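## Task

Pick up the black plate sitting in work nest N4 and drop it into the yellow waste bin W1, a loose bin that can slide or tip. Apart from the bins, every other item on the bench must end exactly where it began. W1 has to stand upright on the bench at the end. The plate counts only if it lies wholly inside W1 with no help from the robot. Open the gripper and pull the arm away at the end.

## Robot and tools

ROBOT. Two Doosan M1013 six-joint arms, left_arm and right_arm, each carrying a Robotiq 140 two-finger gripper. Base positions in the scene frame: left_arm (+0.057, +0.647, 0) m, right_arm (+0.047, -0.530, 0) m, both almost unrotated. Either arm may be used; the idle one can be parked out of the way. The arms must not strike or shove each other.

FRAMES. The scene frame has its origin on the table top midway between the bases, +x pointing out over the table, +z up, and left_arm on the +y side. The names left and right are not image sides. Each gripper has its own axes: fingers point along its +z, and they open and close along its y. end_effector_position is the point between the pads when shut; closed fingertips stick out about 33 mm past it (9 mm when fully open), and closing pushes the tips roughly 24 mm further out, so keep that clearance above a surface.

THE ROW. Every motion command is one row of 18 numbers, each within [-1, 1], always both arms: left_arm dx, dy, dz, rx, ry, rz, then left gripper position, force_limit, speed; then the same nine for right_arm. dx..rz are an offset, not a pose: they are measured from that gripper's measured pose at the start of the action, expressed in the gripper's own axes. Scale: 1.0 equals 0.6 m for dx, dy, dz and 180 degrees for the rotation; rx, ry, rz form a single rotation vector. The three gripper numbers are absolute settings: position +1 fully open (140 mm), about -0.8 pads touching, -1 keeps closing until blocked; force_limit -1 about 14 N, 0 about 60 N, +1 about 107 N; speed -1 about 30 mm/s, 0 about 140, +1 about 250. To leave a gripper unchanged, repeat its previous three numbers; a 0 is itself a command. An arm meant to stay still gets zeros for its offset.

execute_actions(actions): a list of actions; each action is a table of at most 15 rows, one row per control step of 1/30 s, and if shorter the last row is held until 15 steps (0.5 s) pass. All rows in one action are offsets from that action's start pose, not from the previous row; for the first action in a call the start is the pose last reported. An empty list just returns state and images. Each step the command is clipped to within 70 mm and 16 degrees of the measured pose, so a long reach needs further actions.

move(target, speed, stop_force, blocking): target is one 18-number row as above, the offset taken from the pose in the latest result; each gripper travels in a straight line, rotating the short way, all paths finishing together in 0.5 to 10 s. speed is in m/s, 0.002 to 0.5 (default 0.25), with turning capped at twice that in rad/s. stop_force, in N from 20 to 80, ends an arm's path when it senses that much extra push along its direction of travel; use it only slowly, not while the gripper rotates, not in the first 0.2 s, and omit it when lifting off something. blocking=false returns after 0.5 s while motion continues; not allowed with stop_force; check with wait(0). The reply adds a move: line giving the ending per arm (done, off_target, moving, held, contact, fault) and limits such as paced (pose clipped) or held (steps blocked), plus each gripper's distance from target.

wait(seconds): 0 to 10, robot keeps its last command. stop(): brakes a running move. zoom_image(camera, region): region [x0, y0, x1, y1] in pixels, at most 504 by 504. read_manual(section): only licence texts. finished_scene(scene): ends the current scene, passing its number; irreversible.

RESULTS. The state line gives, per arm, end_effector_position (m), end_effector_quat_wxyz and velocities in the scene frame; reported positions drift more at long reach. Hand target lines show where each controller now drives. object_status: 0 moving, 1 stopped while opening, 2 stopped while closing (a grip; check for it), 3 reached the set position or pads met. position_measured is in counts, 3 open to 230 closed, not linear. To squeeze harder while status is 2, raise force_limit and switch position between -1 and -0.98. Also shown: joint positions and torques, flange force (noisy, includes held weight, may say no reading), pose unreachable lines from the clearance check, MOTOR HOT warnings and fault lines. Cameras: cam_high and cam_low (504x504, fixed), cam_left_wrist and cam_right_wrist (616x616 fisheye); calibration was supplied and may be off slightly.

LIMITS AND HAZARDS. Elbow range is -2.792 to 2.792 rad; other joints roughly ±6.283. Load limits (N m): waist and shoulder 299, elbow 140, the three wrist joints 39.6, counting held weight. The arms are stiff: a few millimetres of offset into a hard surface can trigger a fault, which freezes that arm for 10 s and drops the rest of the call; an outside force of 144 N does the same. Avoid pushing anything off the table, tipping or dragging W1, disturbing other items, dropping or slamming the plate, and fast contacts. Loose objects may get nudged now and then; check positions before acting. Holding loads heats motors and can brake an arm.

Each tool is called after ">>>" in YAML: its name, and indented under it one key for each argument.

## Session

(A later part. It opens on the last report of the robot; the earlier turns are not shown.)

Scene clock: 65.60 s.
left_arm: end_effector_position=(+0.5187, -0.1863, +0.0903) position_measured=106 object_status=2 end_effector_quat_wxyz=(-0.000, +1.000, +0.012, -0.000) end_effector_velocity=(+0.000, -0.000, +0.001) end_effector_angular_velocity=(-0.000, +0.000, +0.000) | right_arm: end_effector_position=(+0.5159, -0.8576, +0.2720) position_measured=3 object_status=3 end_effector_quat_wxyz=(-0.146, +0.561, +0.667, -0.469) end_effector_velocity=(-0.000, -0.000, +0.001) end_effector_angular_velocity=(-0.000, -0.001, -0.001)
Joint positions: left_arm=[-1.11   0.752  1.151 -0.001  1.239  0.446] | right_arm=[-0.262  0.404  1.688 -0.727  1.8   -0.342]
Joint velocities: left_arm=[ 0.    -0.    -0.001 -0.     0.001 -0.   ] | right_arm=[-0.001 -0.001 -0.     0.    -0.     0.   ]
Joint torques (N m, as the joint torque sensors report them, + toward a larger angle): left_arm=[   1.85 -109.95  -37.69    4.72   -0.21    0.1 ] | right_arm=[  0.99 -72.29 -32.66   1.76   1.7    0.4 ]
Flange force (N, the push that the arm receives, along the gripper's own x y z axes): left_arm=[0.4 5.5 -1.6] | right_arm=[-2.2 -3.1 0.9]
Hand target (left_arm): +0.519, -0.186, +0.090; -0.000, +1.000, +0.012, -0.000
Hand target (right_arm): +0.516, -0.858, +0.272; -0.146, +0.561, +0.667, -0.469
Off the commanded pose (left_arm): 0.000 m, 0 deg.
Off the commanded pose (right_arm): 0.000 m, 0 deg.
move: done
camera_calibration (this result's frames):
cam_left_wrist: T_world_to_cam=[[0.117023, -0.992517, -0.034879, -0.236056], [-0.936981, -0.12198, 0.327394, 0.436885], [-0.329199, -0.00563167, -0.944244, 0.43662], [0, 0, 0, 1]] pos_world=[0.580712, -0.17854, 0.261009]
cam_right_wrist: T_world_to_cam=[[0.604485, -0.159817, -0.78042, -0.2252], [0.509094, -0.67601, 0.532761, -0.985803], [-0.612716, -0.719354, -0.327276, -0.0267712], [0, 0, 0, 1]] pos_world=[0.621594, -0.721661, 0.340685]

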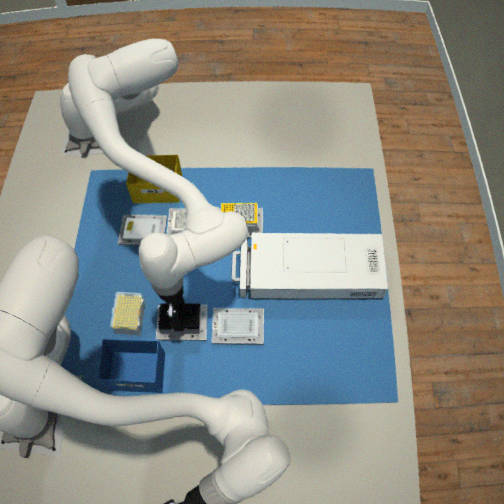

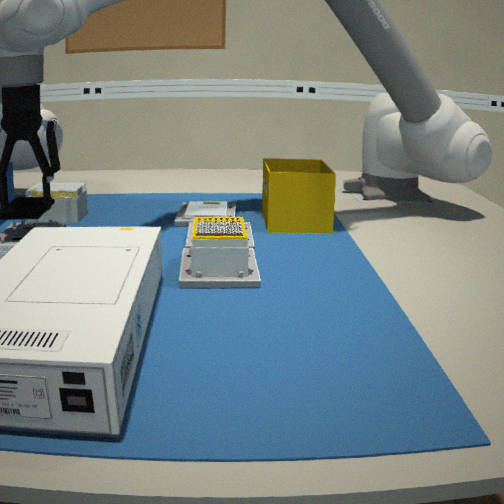

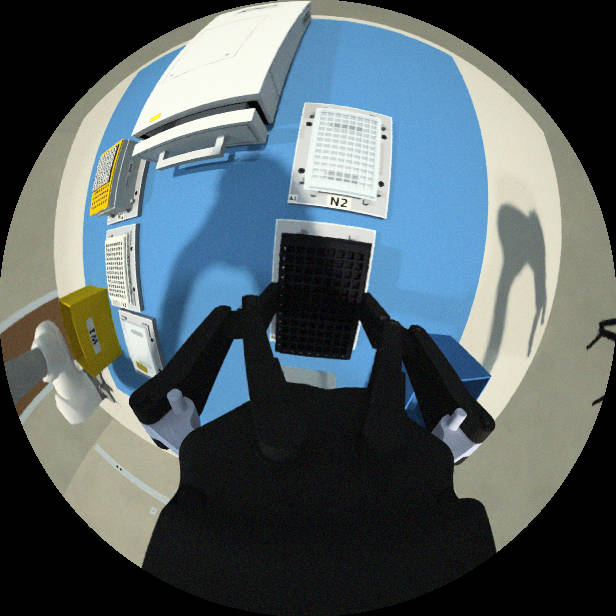

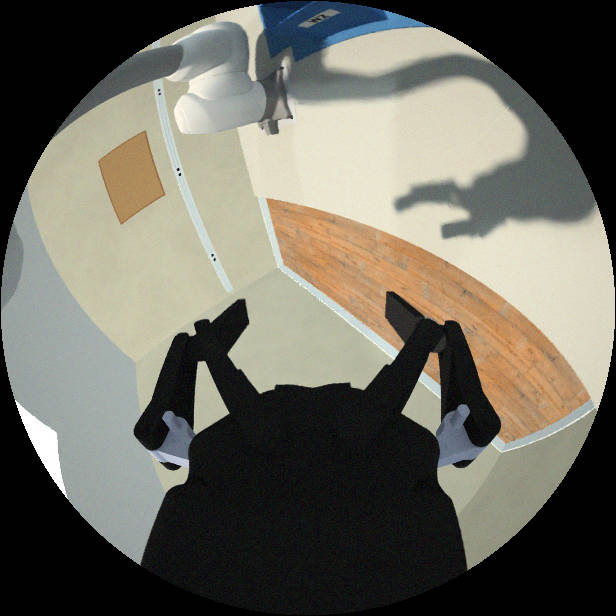

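>>> move:
  target: [-0.198,-0.9,-0.185,0,0,0.0073,-0.98,0,-0.7,0,0,0,0,0,0,1,0,0]
  speed: 0.35

>>> move:
  target: [0,0,0.07,0,0,0,-0.98,0,-0.7,0,0,0,0,0,0,1,0,0]
  speed: 0.12

>>> zoom_image:
  camera: "cam_left_wrist"
  region: [200, 180, 440, 400]

>>> zoom_image:
  camera: "cam_low"
  region: [240, 110, 350, 200]

Scene clock: 75.50 s.
left_arm: end_effector_position=(+0.3880, +0.3506, +0.2027) position_measured=106 object_status=2 end_effector_quat_wxyz=(-0.000, +1.000, +0.000, -0.000) end_effector_velocity=(-0.000, +0.001, +0.001) end_effector_angular_velocity=(-0.000, -0.000, -0.001) | right_arm: end_effector_position=(+0.5159, -0.8576, +0.2720) position_measured=3 object_status=3 end_effector_quat_wxyz=(-0.146, +0.561, +0.667, -0.469) end_effector_velocity=(+0.000, +0.000, -0.000) end_effector_angular_velocity=(+0.000, +0.000, -0.000)
Joint positions: left_arm=[-0.817 -0.105  2.107  0.     1.14   0.762] | right_arm=[-0.262  0.404  1.688 -0.727  1.8   -0.342]
Joint velocities: left_arm=[ 0.001 -0.002  0.    -0.     0.001  0.003] | right_arm=[ 0.  0. -0.  0.  0.  0.]
Joint torques (N m, as the joint torque sensors report them, + toward a larger angle): left_arm=[ -1.02 -24.41 -37.66   4.13  -0.24   0.22] | right_arm=[  0.49 -72.65 -32.44   1.73   1.62   0.58]
Flange force (N, the push that the arm receives, along the gripper's own x y z axes): left_arm=[-1.8 -3.6 -2.6] | right_arm=[-2.1 -1.7 -0.5]
Hand target (left_arm): +0.388, +0.351, +0.203; -0.000, +1.000, +0.000, -0.000
Hand target (right_arm): +0.516, -0.858, +0.272; -0.146, +0.561, +0.667, -0.469
Off the commanded pose (left_arm): 0.001 m, 0 deg.
Off the commanded pose (right_arm): 0.000 m, 0 deg.
move: done
camera_calibration (this result's frames):
cam_left_wrist: T_world_to_cam=[[0.0942164, -0.994933, -0.0350857, 0.32581], [-0.939646, -0.100514, 0.327051, 0.336717], [-0.328921, 0.00215461, -0.944355, 0.499854], [0, 0, 0, 1]] pos_world=[0.450111, 0.356927, 0.373348]
cam_right_wrist: T_world_to_cam=[[0.604485, -0.159817, -0.78042, -0.2252], [0.509094, -0.676009, 0.532761, -0.985803], [-0.612716, -0.719354, -0.327276, -0.0267713], [0, 0, 0, 1]] pos_world=[0.621594, -0.721661, 0.340685]

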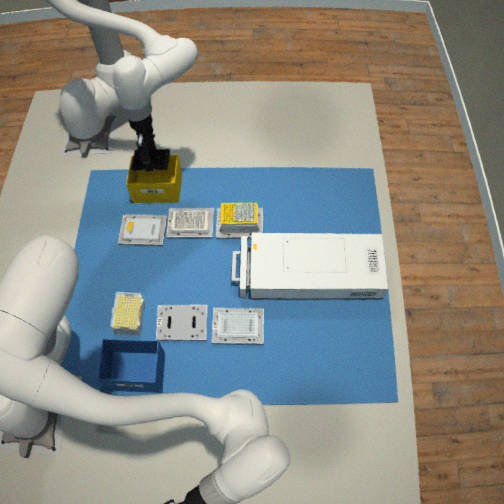

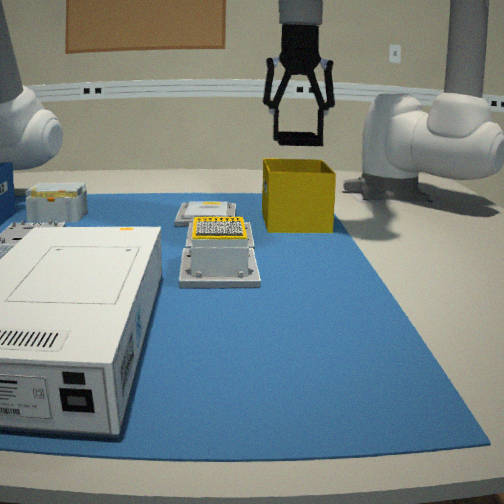

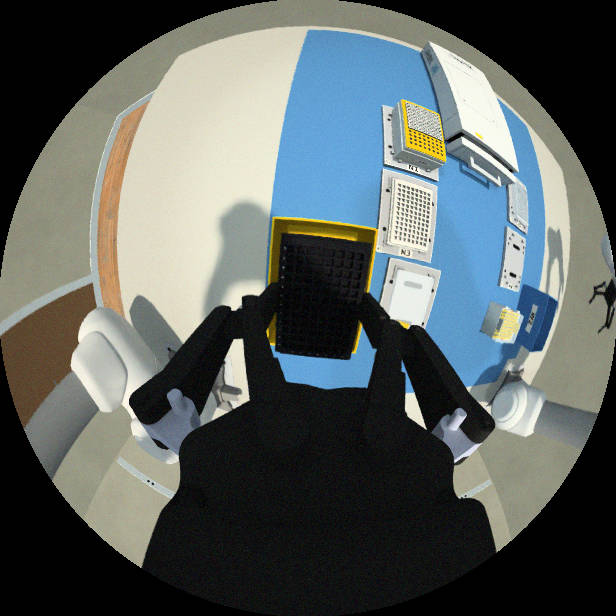

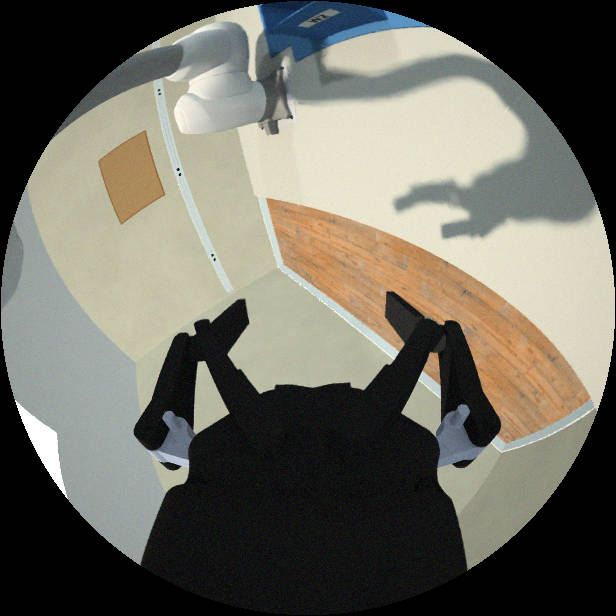

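Scene clock: 76.30 s.
left_arm: end_effector_position=(+0.3880, +0.3507, +0.1607) position_measured=106 object_status=2 end_effector_quat_wxyz=(-0.000, +1.000, +0.000, -0.000) end_effector_velocity=(+0.000, -0.000, -0.001) end_effector_angular_velocity=(-0.000, -0.001, -0.001) | right_arm: end_effector_position=(+0.5159, -0.8576, +0.2720) position_measured=3 object_status=3 end_effector_quat_wxyz=(-0.146, +0.561, +0.667, -0.469) end_effector_velocity=(-0.000, -0.000, +0.001) end_effector_angular_velocity=(+0.000, -0.001, -0.000)
Joint positions: left_arm=[-0.817 -0.068  2.159  0.     1.052  0.762] | right_arm=[-0.262  0.404  1.688 -0.727  1.8   -0.342]
Joint velocities: left_arm=[-0.     0.001  0.001  0.    -0.003  0.   ] | right_arm=[-0.    -0.001 -0.     0.     0.    -0.   ]
Joint torques (N m, as the joint torque sensors report them, + toward a larger angle): left_arm=[ -0.22 -26.66 -34.47   4.46  -0.3    0.33] | right_arm=[  1.44 -72.38 -32.46   1.69   1.57   0.5 ]
Flange force (N, the push that the arm receives, along the gripper's own x y z axes): left_arm=[-1.4 -0.9 -5.1] | right_arm=[-2.9 -2.6 0.5]
Hand target (left_arm): +0.388, +0.351, +0.161; -0.000, +1.000, +0.000, -0.000
Hand target (right_arm): +0.516, -0.858, +0.272; -0.146, +0.561, +0.667, -0.469
Off the commanded pose (left_arm): 0.000 m, 0 deg.
Off the commanded pose (right_arm): 0.000 m, 0 deg.
move: done
camera_calibration (this result's frames):
cam_left_wrist: T_world_to_cam=[[0.0942047, -0.994936, -0.0350545, 0.324424], [-0.939648, -0.100493, 0.327051, 0.350373], [-0.328918, 0.00212909, -0.944356, 0.460254], [0, 0, 0, 1]] pos_world=[0.450051, 0.357012, 0.331426]
cam_right_wrist: T_world_to_cam=[[0.604486, -0.159817, -0.78042, -0.225201], [0.509094, -0.676009, 0.532761, -0.985803], [-0.612716, -0.719354, -0.327276, -0.0267714], [0, 0, 0, 1]] pos_world=[0.621594, -0.721661, 0.340685]

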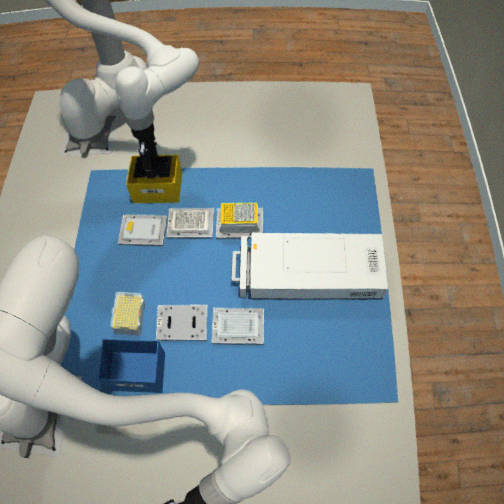

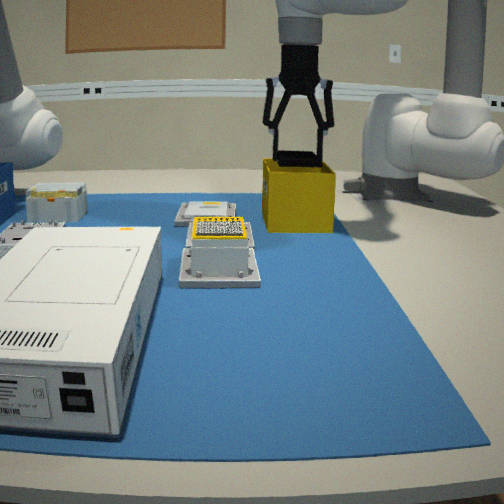

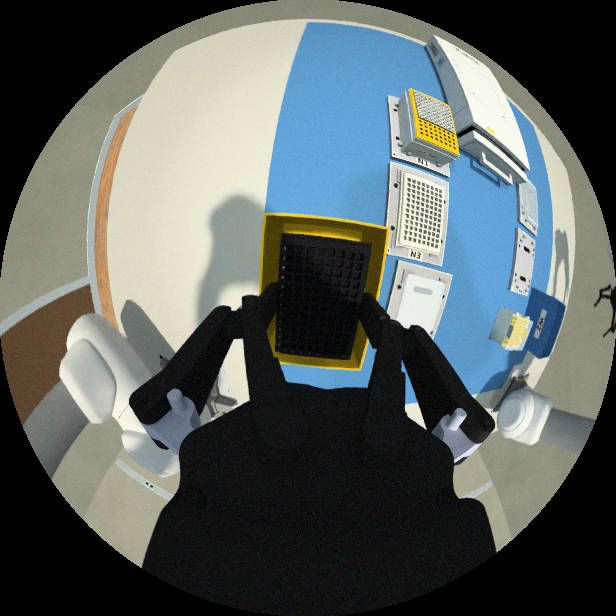

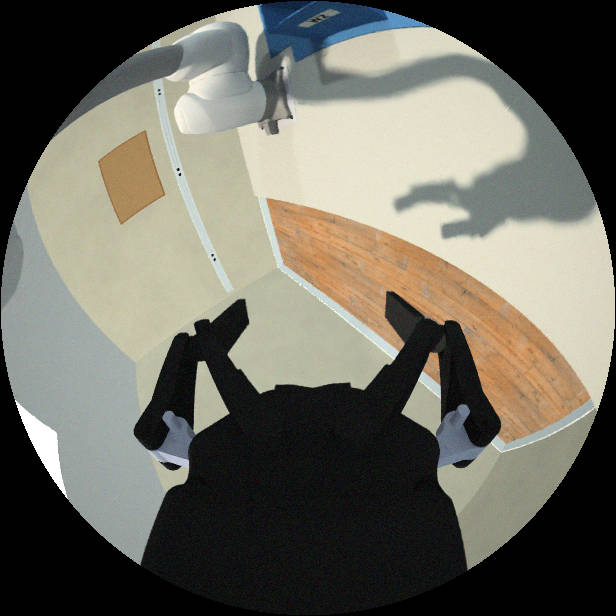

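Region (200, 180, 440, 400) of cam_left_wrist's 616x616 image, scaled by 2.100, with more detail than that image has; it fills the top 462 rows of this view, and the rest is white.

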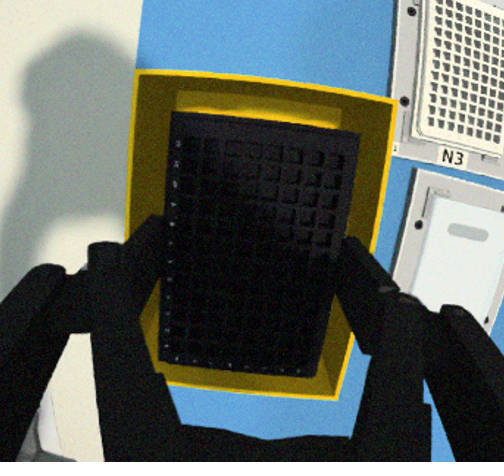

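Region (240, 110, 350, 200) of cam_low's 504x504 image, scaled by 4.582, with more detail than that image has; it fills the top 412 rows of this view, and the rest is white.

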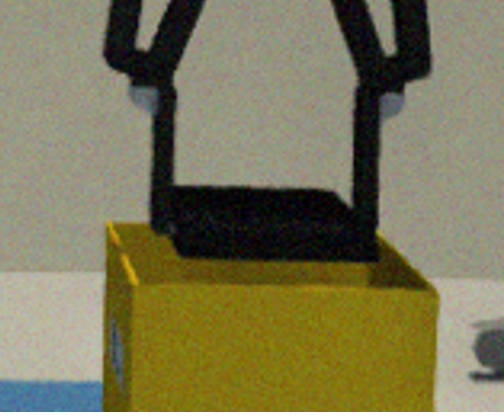

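>>> move:
  target: [0,-0.001,0.094,0,0,0,-0.98,0,-0.7,0,0,0,0,0,0,1,0,0]
  speed: 0.1

>>> execute_actions:
  actions:
    - [[0,0,0,0,0,0,0.33,0,0,0,0,0,0,0,0,1,0,0]]

>>> move:
  target: [0,0,-0.15,0,0,0,0.33,0,0,0,0,0,0,0,0,1,0,0]
  speed: 0.25

>>> move:
  target: [0.15,-0.38,-0.1,0,0,0,0.33,0,0,0,0,0,0,0,0,1,0,0]
  speed: 0.35

Scene clock: 82.90 s.
left_arm: end_effector_position=(+0.3879, +0.3514, +0.1044) position_measured=106 object_status=2 end_effector_quat_wxyz=(-0.000, +1.000, +0.000, -0.000) end_effector_velocity=(-0.000, +0.000, -0.001) end_effector_angular_velocity=(+0.001, +0.001, +0.000) | right_arm: end_effector_position=(+0.5159, -0.8576, +0.2720) position_measured=3 object_status=3 end_effector_quat_wxyz=(-0.146, +0.561, +0.667, -0.469) end_effector_velocity=(+0.000, +0.000, +0.000) end_effector_angular_velocity=(-0.000, +0.000, +0.001)
Joint positions: left_arm=[-0.816 -0.008  2.222  0.     0.928  0.763] | right_arm=[-0.262  0.404  1.688 -0.727  1.8   -0.342]
Joint velocities: left_arm=[ 0.     0.001  0.001  0.    -0.001  0.   ] | right_arm=[ 0.  0. -0. -0.  0. -0.]
Joint torques (N m, as the joint torque sensors report them, + toward a larger angle): left_arm=[ -0.65 -34.1  -31.78   4.01  -0.08   0.3 ] | right_arm=[  0.29 -71.81 -32.78   1.72   1.74   0.51]
Flange force (N, the push that the arm receives, along the gripper's own x y z axes): left_arm=[4.2 2.8 0.0] | right_arm=[-1.1 -2.9 0.6]
Hand target (left_arm): +0.388, +0.351, +0.104; -0.000, +1.000, +0.000, -0.000
Hand target (right_arm): +0.516, -0.858, +0.272; -0.146, +0.561, +0.667, -0.469
Off the commanded pose (left_arm): 0.000 m, 0 deg.
Off the commanded pose (right_arm): 0.000 m, 0 deg.
move: done
camera_calibration (this result's frames):
cam_left_wrist: T_world_to_cam=[[0.0942069, -0.994935, -0.035056, 0.323165], [-0.939662, -0.100495, 0.327012, 0.368818], [-0.328878, 0.00213404, -0.94437, 0.407001], [0, 0, 0, 1]] pos_world=[0.449974, 0.357724, 0.275081]
cam_right_wrist: T_world_to_cam=[[0.604486, -0.159817, -0.78042, -0.225201], [0.509094, -0.676009, 0.532761, -0.985803], [-0.612716, -0.719354, -0.327276, -0.0267714], [0, 0, 0, 1]] pos_world=[0.621594, -0.721661, 0.340685]

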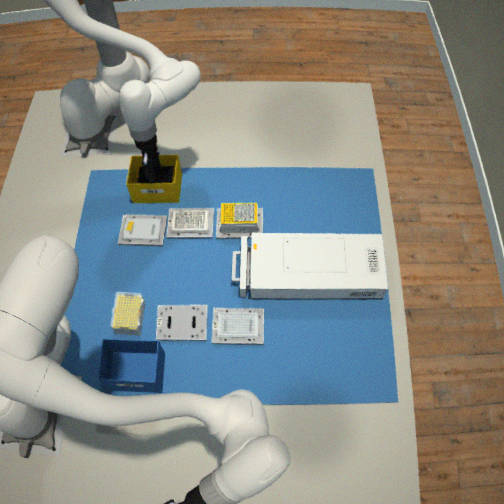

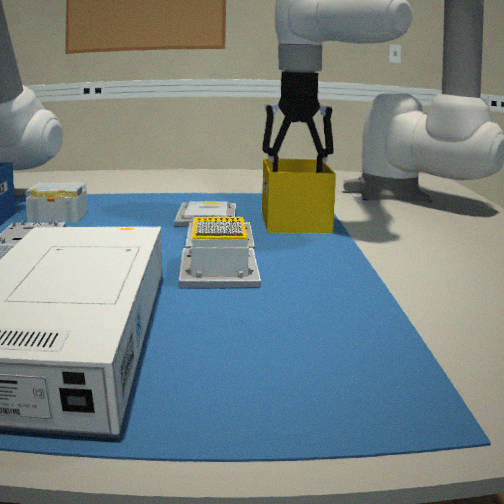

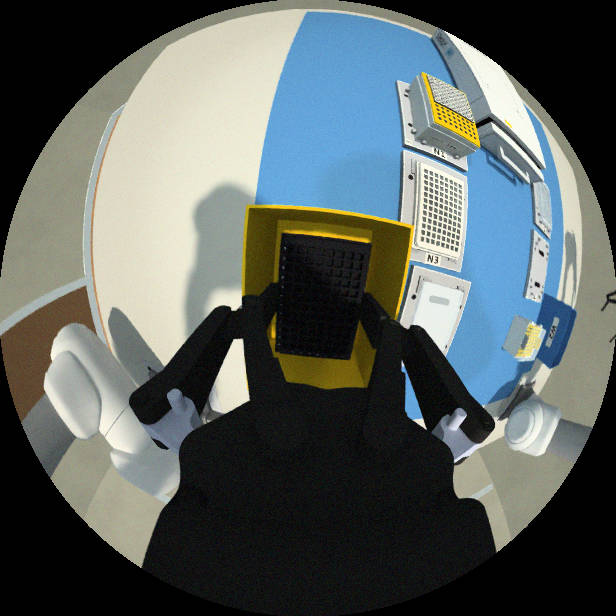

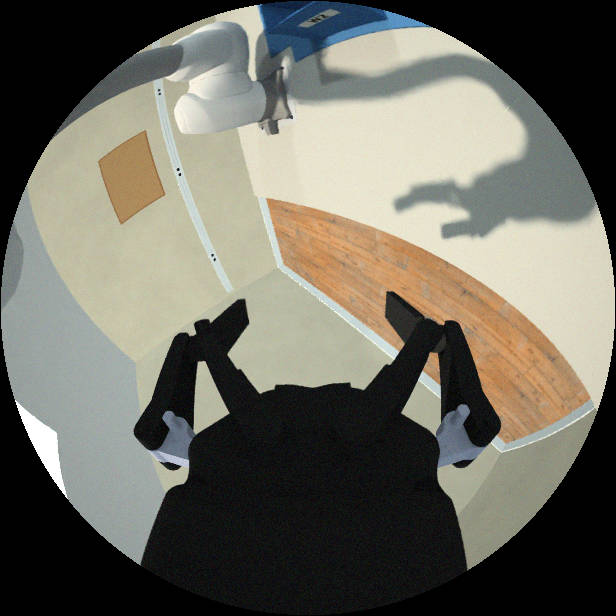

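Scene clock: 83.40 s.
left_arm: end_effector_position=(+0.3879, +0.3514, +0.1044) position_measured=87 object_status=3 end_effector_quat_wxyz=(-0.000, +1.000, +0.000, -0.000) end_effector_velocity=(-0.000, -0.000, +0.000) end_effector_angular_velocity=(-0.000, +0.000, -0.000) | right_arm: end_effector_position=(+0.5159, -0.8576, +0.2720) position_measured=3 object_status=3 end_effector_quat_wxyz=(-0.146, +0.561, +0.667, -0.469) end_effector_velocity=(+0.000, +0.000, -0.000) end_effector_angular_velocity=(-0.000, +0.001, +0.002)
Joint positions: left_arm=[-0.816 -0.008  2.222  0.     0.928  0.763] | right_arm=[-0.262  0.404  1.688 -0.727  1.8   -0.342]
Joint velocities: left_arm=[-0.     0.    -0.    -0.001 -0.     0.   ] | right_arm=[ 0.001  0.     0.001 -0.001 -0.    -0.   ]
Joint torques (N m, as the joint torque sensors report them, + toward a larger angle): left_arm=[  0.14 -29.96 -31.54   4.1   -0.14   0.36] | right_arm=[  1.16 -72.47 -32.94   1.71   1.7    0.37]
Flange force (N, the push that the arm receives, along the gripper's own x y z axes): left_arm=[-1.8 -0.1 -5.2] | right_arm=[-1.3 -2.9 1.2]
Hand target (left_arm): +0.388, +0.351, +0.104; -0.000, +1.000, +0.000, -0.000
Hand target (right_arm): +0.516, -0.858, +0.272; -0.146, +0.561, +0.667, -0.469
Off the commanded pose (left_arm): 0.000 m, 0 deg.
Off the commanded pose (right_arm): 0.000 m, 0 deg.
camera_calibration (this result's frames):
cam_left_wrist: T_world_to_cam=[[0.0942065, -0.994935, -0.0350637, 0.323168], [-0.939659, -0.100497, 0.327017, 0.368824], [-0.328885, 0.00214079, -0.944368, 0.406977], [0, 0, 0, 1]] pos_world=[0.449973, 0.357725, 0.275055]
cam_right_wrist: T_world_to_cam=[[0.604485, -0.159817, -0.78042, -0.2252], [0.509094, -0.676009, 0.532761, -0.985803], [-0.612716, -0.719354, -0.327276, -0.0267714], [0, 0, 0, 1]] pos_world=[0.621594, -0.721661, 0.340685]

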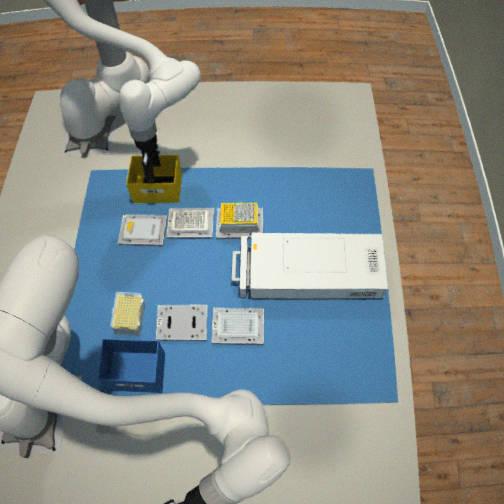

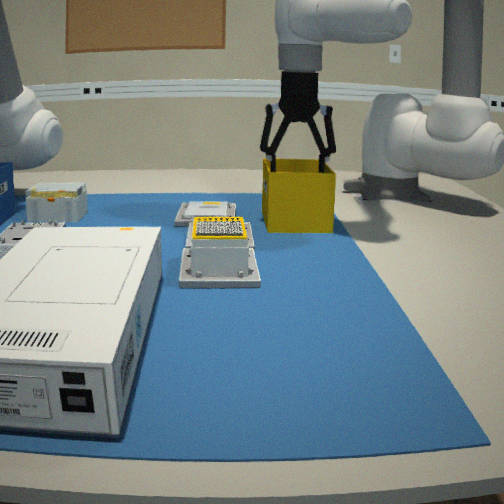

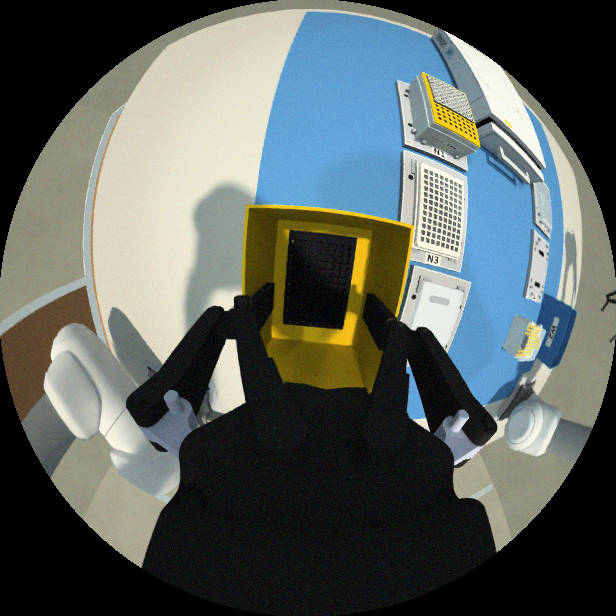

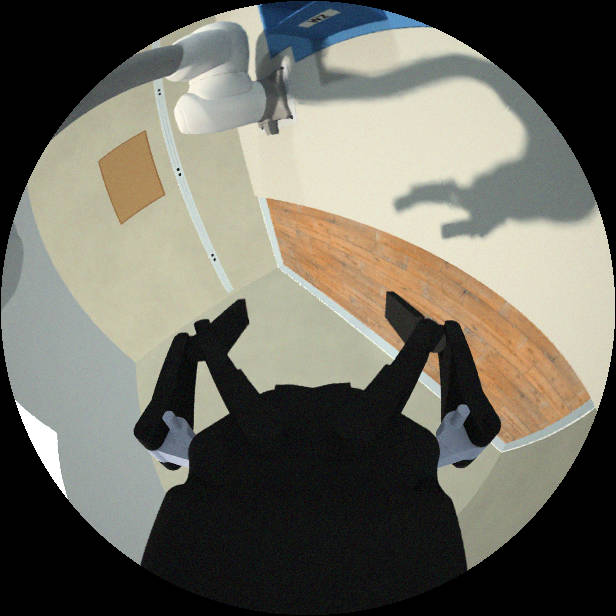

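Scene clock: 84.27 s.
left_arm: end_effector_position=(+0.3881, +0.3513, +0.1943) position_measured=87 object_status=3 end_effector_quat_wxyz=(-0.000, +1.000, +0.000, -0.000) end_effector_velocity=(+0.000, +0.000, +0.001) end_effector_angular_velocity=(+0.000, -0.000, +0.001) | right_arm: end_effector_position=(+0.5159, -0.8576, +0.2720) position_measured=3 object_status=3 end_effector_quat_wxyz=(-0.146, +0.561, +0.667, -0.469) end_effector_velocity=(+0.000, -0.000, -0.000) end_effector_angular_velocity=(-0.001, +0.002, +0.001)
Joint positions: left_arm=[-0.816 -0.099  2.119  0.     1.123  0.763] | right_arm=[-0.262  0.404  1.688 -0.727  1.8   -0.342]
Joint velocities: left_arm=[ 0.001 -0.001 -0.001  0.001  0.002 -0.   ] | right_arm=[ 0.001  0.001  0.001 -0.002 -0.     0.   ]
Joint torques (N m, as the joint torque sensors report them, + toward a larger angle): left_arm=[ -0.06 -27.04 -35.76   4.56  -0.46   0.11] | right_arm=[  0.65 -71.87 -32.43   1.82   1.64   0.63]
Flange force (N, the push that the arm receives, along the gripper's own x y z axes): left_arm=[1.6 1.4 -3.3] | right_arm=[-1.9 -3.0 -0.1]
Hand target (left_arm): +0.388, +0.351, +0.194; -0.000, +1.000, +0.000, -0.000
Hand target (right_arm): +0.516, -0.858, +0.272; -0.146, +0.561, +0.667, -0.469
Off the commanded pose (left_arm): 0.000 m, 0 deg.
Off the commanded pose (right_arm): 0.000 m, 0 deg.
move: done
camera_calibration (this result's frames):
cam_left_wrist: T_world_to_cam=[[0.0941883, -0.994935, -0.0351018, 0.326203], [-0.939661, -0.100493, 0.327015, 0.339552], [-0.328886, 0.00218283, -0.944367, 0.491958], [0, 0, 0, 1]] pos_world=[0.450137, 0.3576, 0.365001]
cam_right_wrist: T_world_to_cam=[[0.604485, -0.159817, -0.78042, -0.2252], [0.509094, -0.676009, 0.532761, -0.985803], [-0.612716, -0.719354, -0.327276, -0.0267714], [0, 0, 0, 1]] pos_world=[0.621594, -0.721661, 0.340685]

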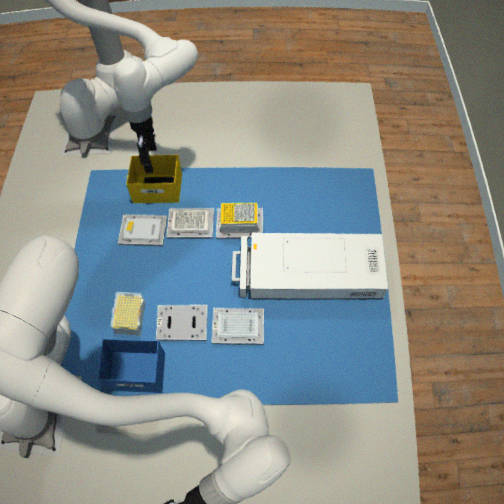

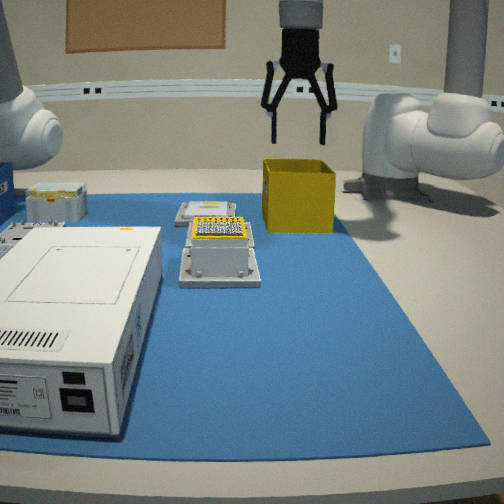

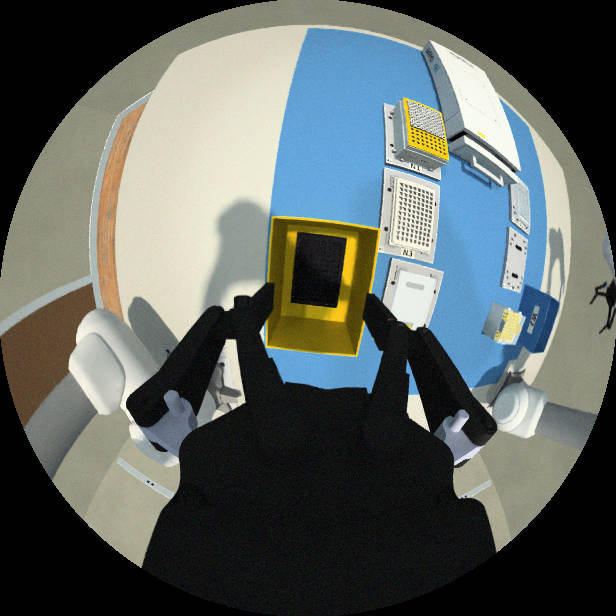

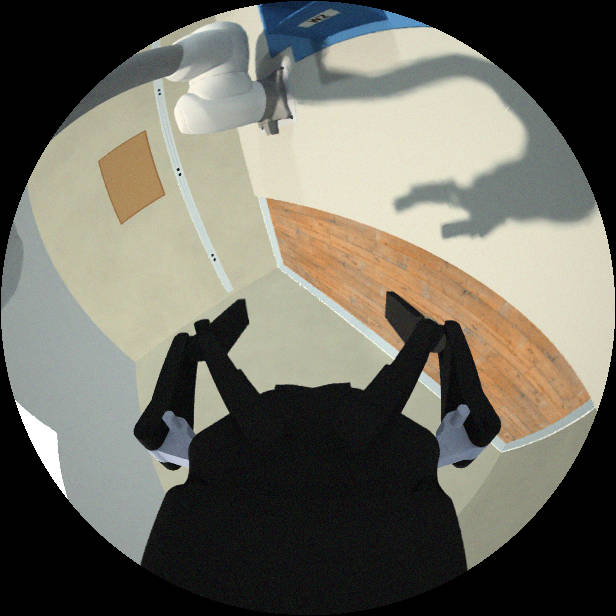

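Scene clock: 85.53 s.
left_arm: end_effector_position=(+0.4784, +0.5794, +0.2546) position_measured=87 object_status=3 end_effector_quat_wxyz=(-0.001, +1.000, +0.000, +0.000) end_effector_velocity=(+0.000, +0.000, -0.000) end_effector_angular_velocity=(-0.002, +0.001, -0.001) | right_arm: end_effector_position=(+0.5159, -0.8576, +0.2720) position_measured=3 object_status=3 end_effector_quat_wxyz=(-0.146, +0.561, +0.667, -0.469) end_effector_velocity=(+0.000, +0.000, -0.000) end_effector_angular_velocity=(+0.000, -0.000, -0.000)
Joint positions: left_arm=[-0.25  -0.171  2.063  0.002  1.25   1.329] | right_arm=[-0.262  0.404  1.688 -0.727  1.8   -0.342]
Joint velocities: left_arm=[ 0.002  0.001 -0.001 -0.002  0.     0.004] | right_arm=[ 0. -0. -0.  0. -0.  0.]
Joint torques (N m, as the joint torque sensors report them, + toward a larger angle): left_arm=[ -2.23 -19.68 -37.43   4.7   -0.38   0.38] | right_arm=[  1.3  -72.   -32.2    1.66   1.73   0.53]
Flange force (N, the push that the arm receives, along the gripper's own x y z axes): left_arm=[-0.3 -4.0 -5.0] | right_arm=[-2.6 -2.9 0.2]
Hand target (left_arm): +0.478, +0.579, +0.255; -0.001, +1.000, +0.000, +0.000
Hand target (right_arm): +0.516, -0.858, +0.272; -0.146, +0.561, +0.667, -0.469
Off the commanded pose (left_arm): 0.000 m, 0 deg.
Off the commanded pose (right_arm): 0.000 m, 0 deg.
move: done
camera_calibration (this result's frames):
cam_left_wrist: T_world_to_cam=[[0.0941539, -0.994915, -0.0357666, 0.546946], [-0.939833, -0.100677, 0.326463, 0.427939], [-0.328404, 0.0028769, -0.944533, 0.577526], [0, 0, 0, 1]] pos_world=[0.540356, 0.585587, 0.425348]
cam_right_wrist: T_world_to_cam=[[0.604486, -0.159817, -0.78042, -0.225201], [0.509094, -0.676009, 0.532761, -0.985803], [-0.612716, -0.719354, -0.327276, -0.0267714], [0, 0, 0, 1]] pos_world=[0.621594, -0.721661, 0.340685]

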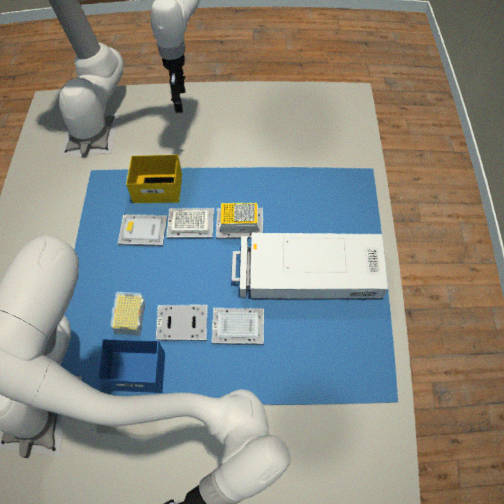

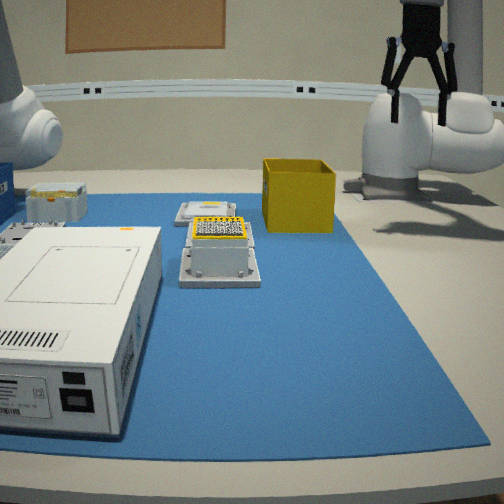

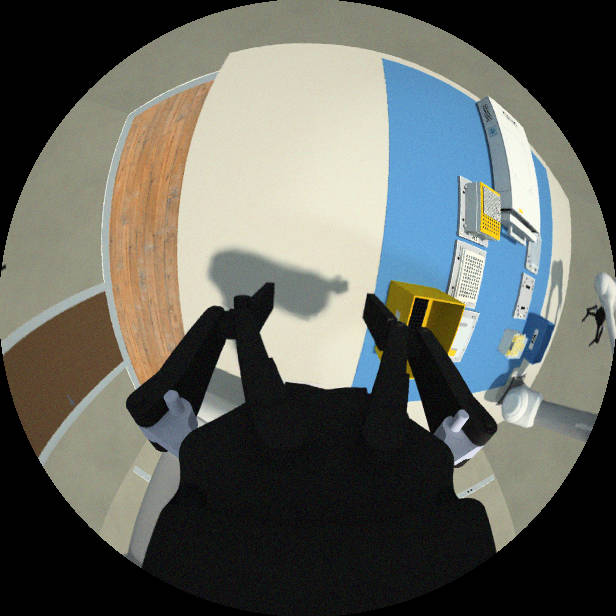

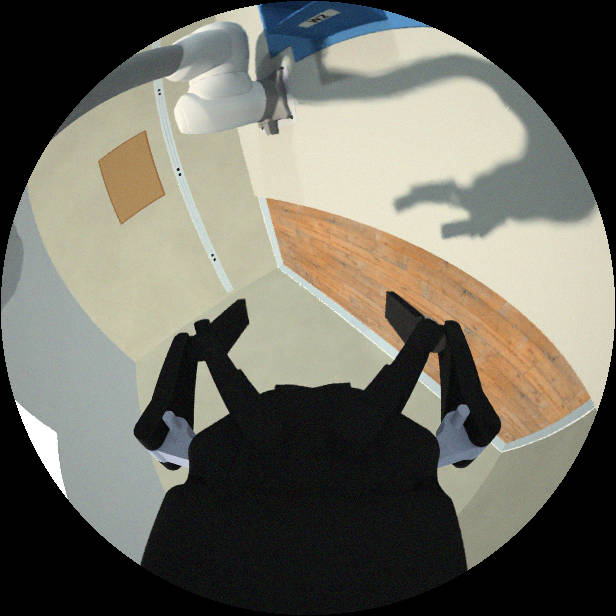

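>>> finished_scene:
  scene: 2

The scene is finished: the task was done.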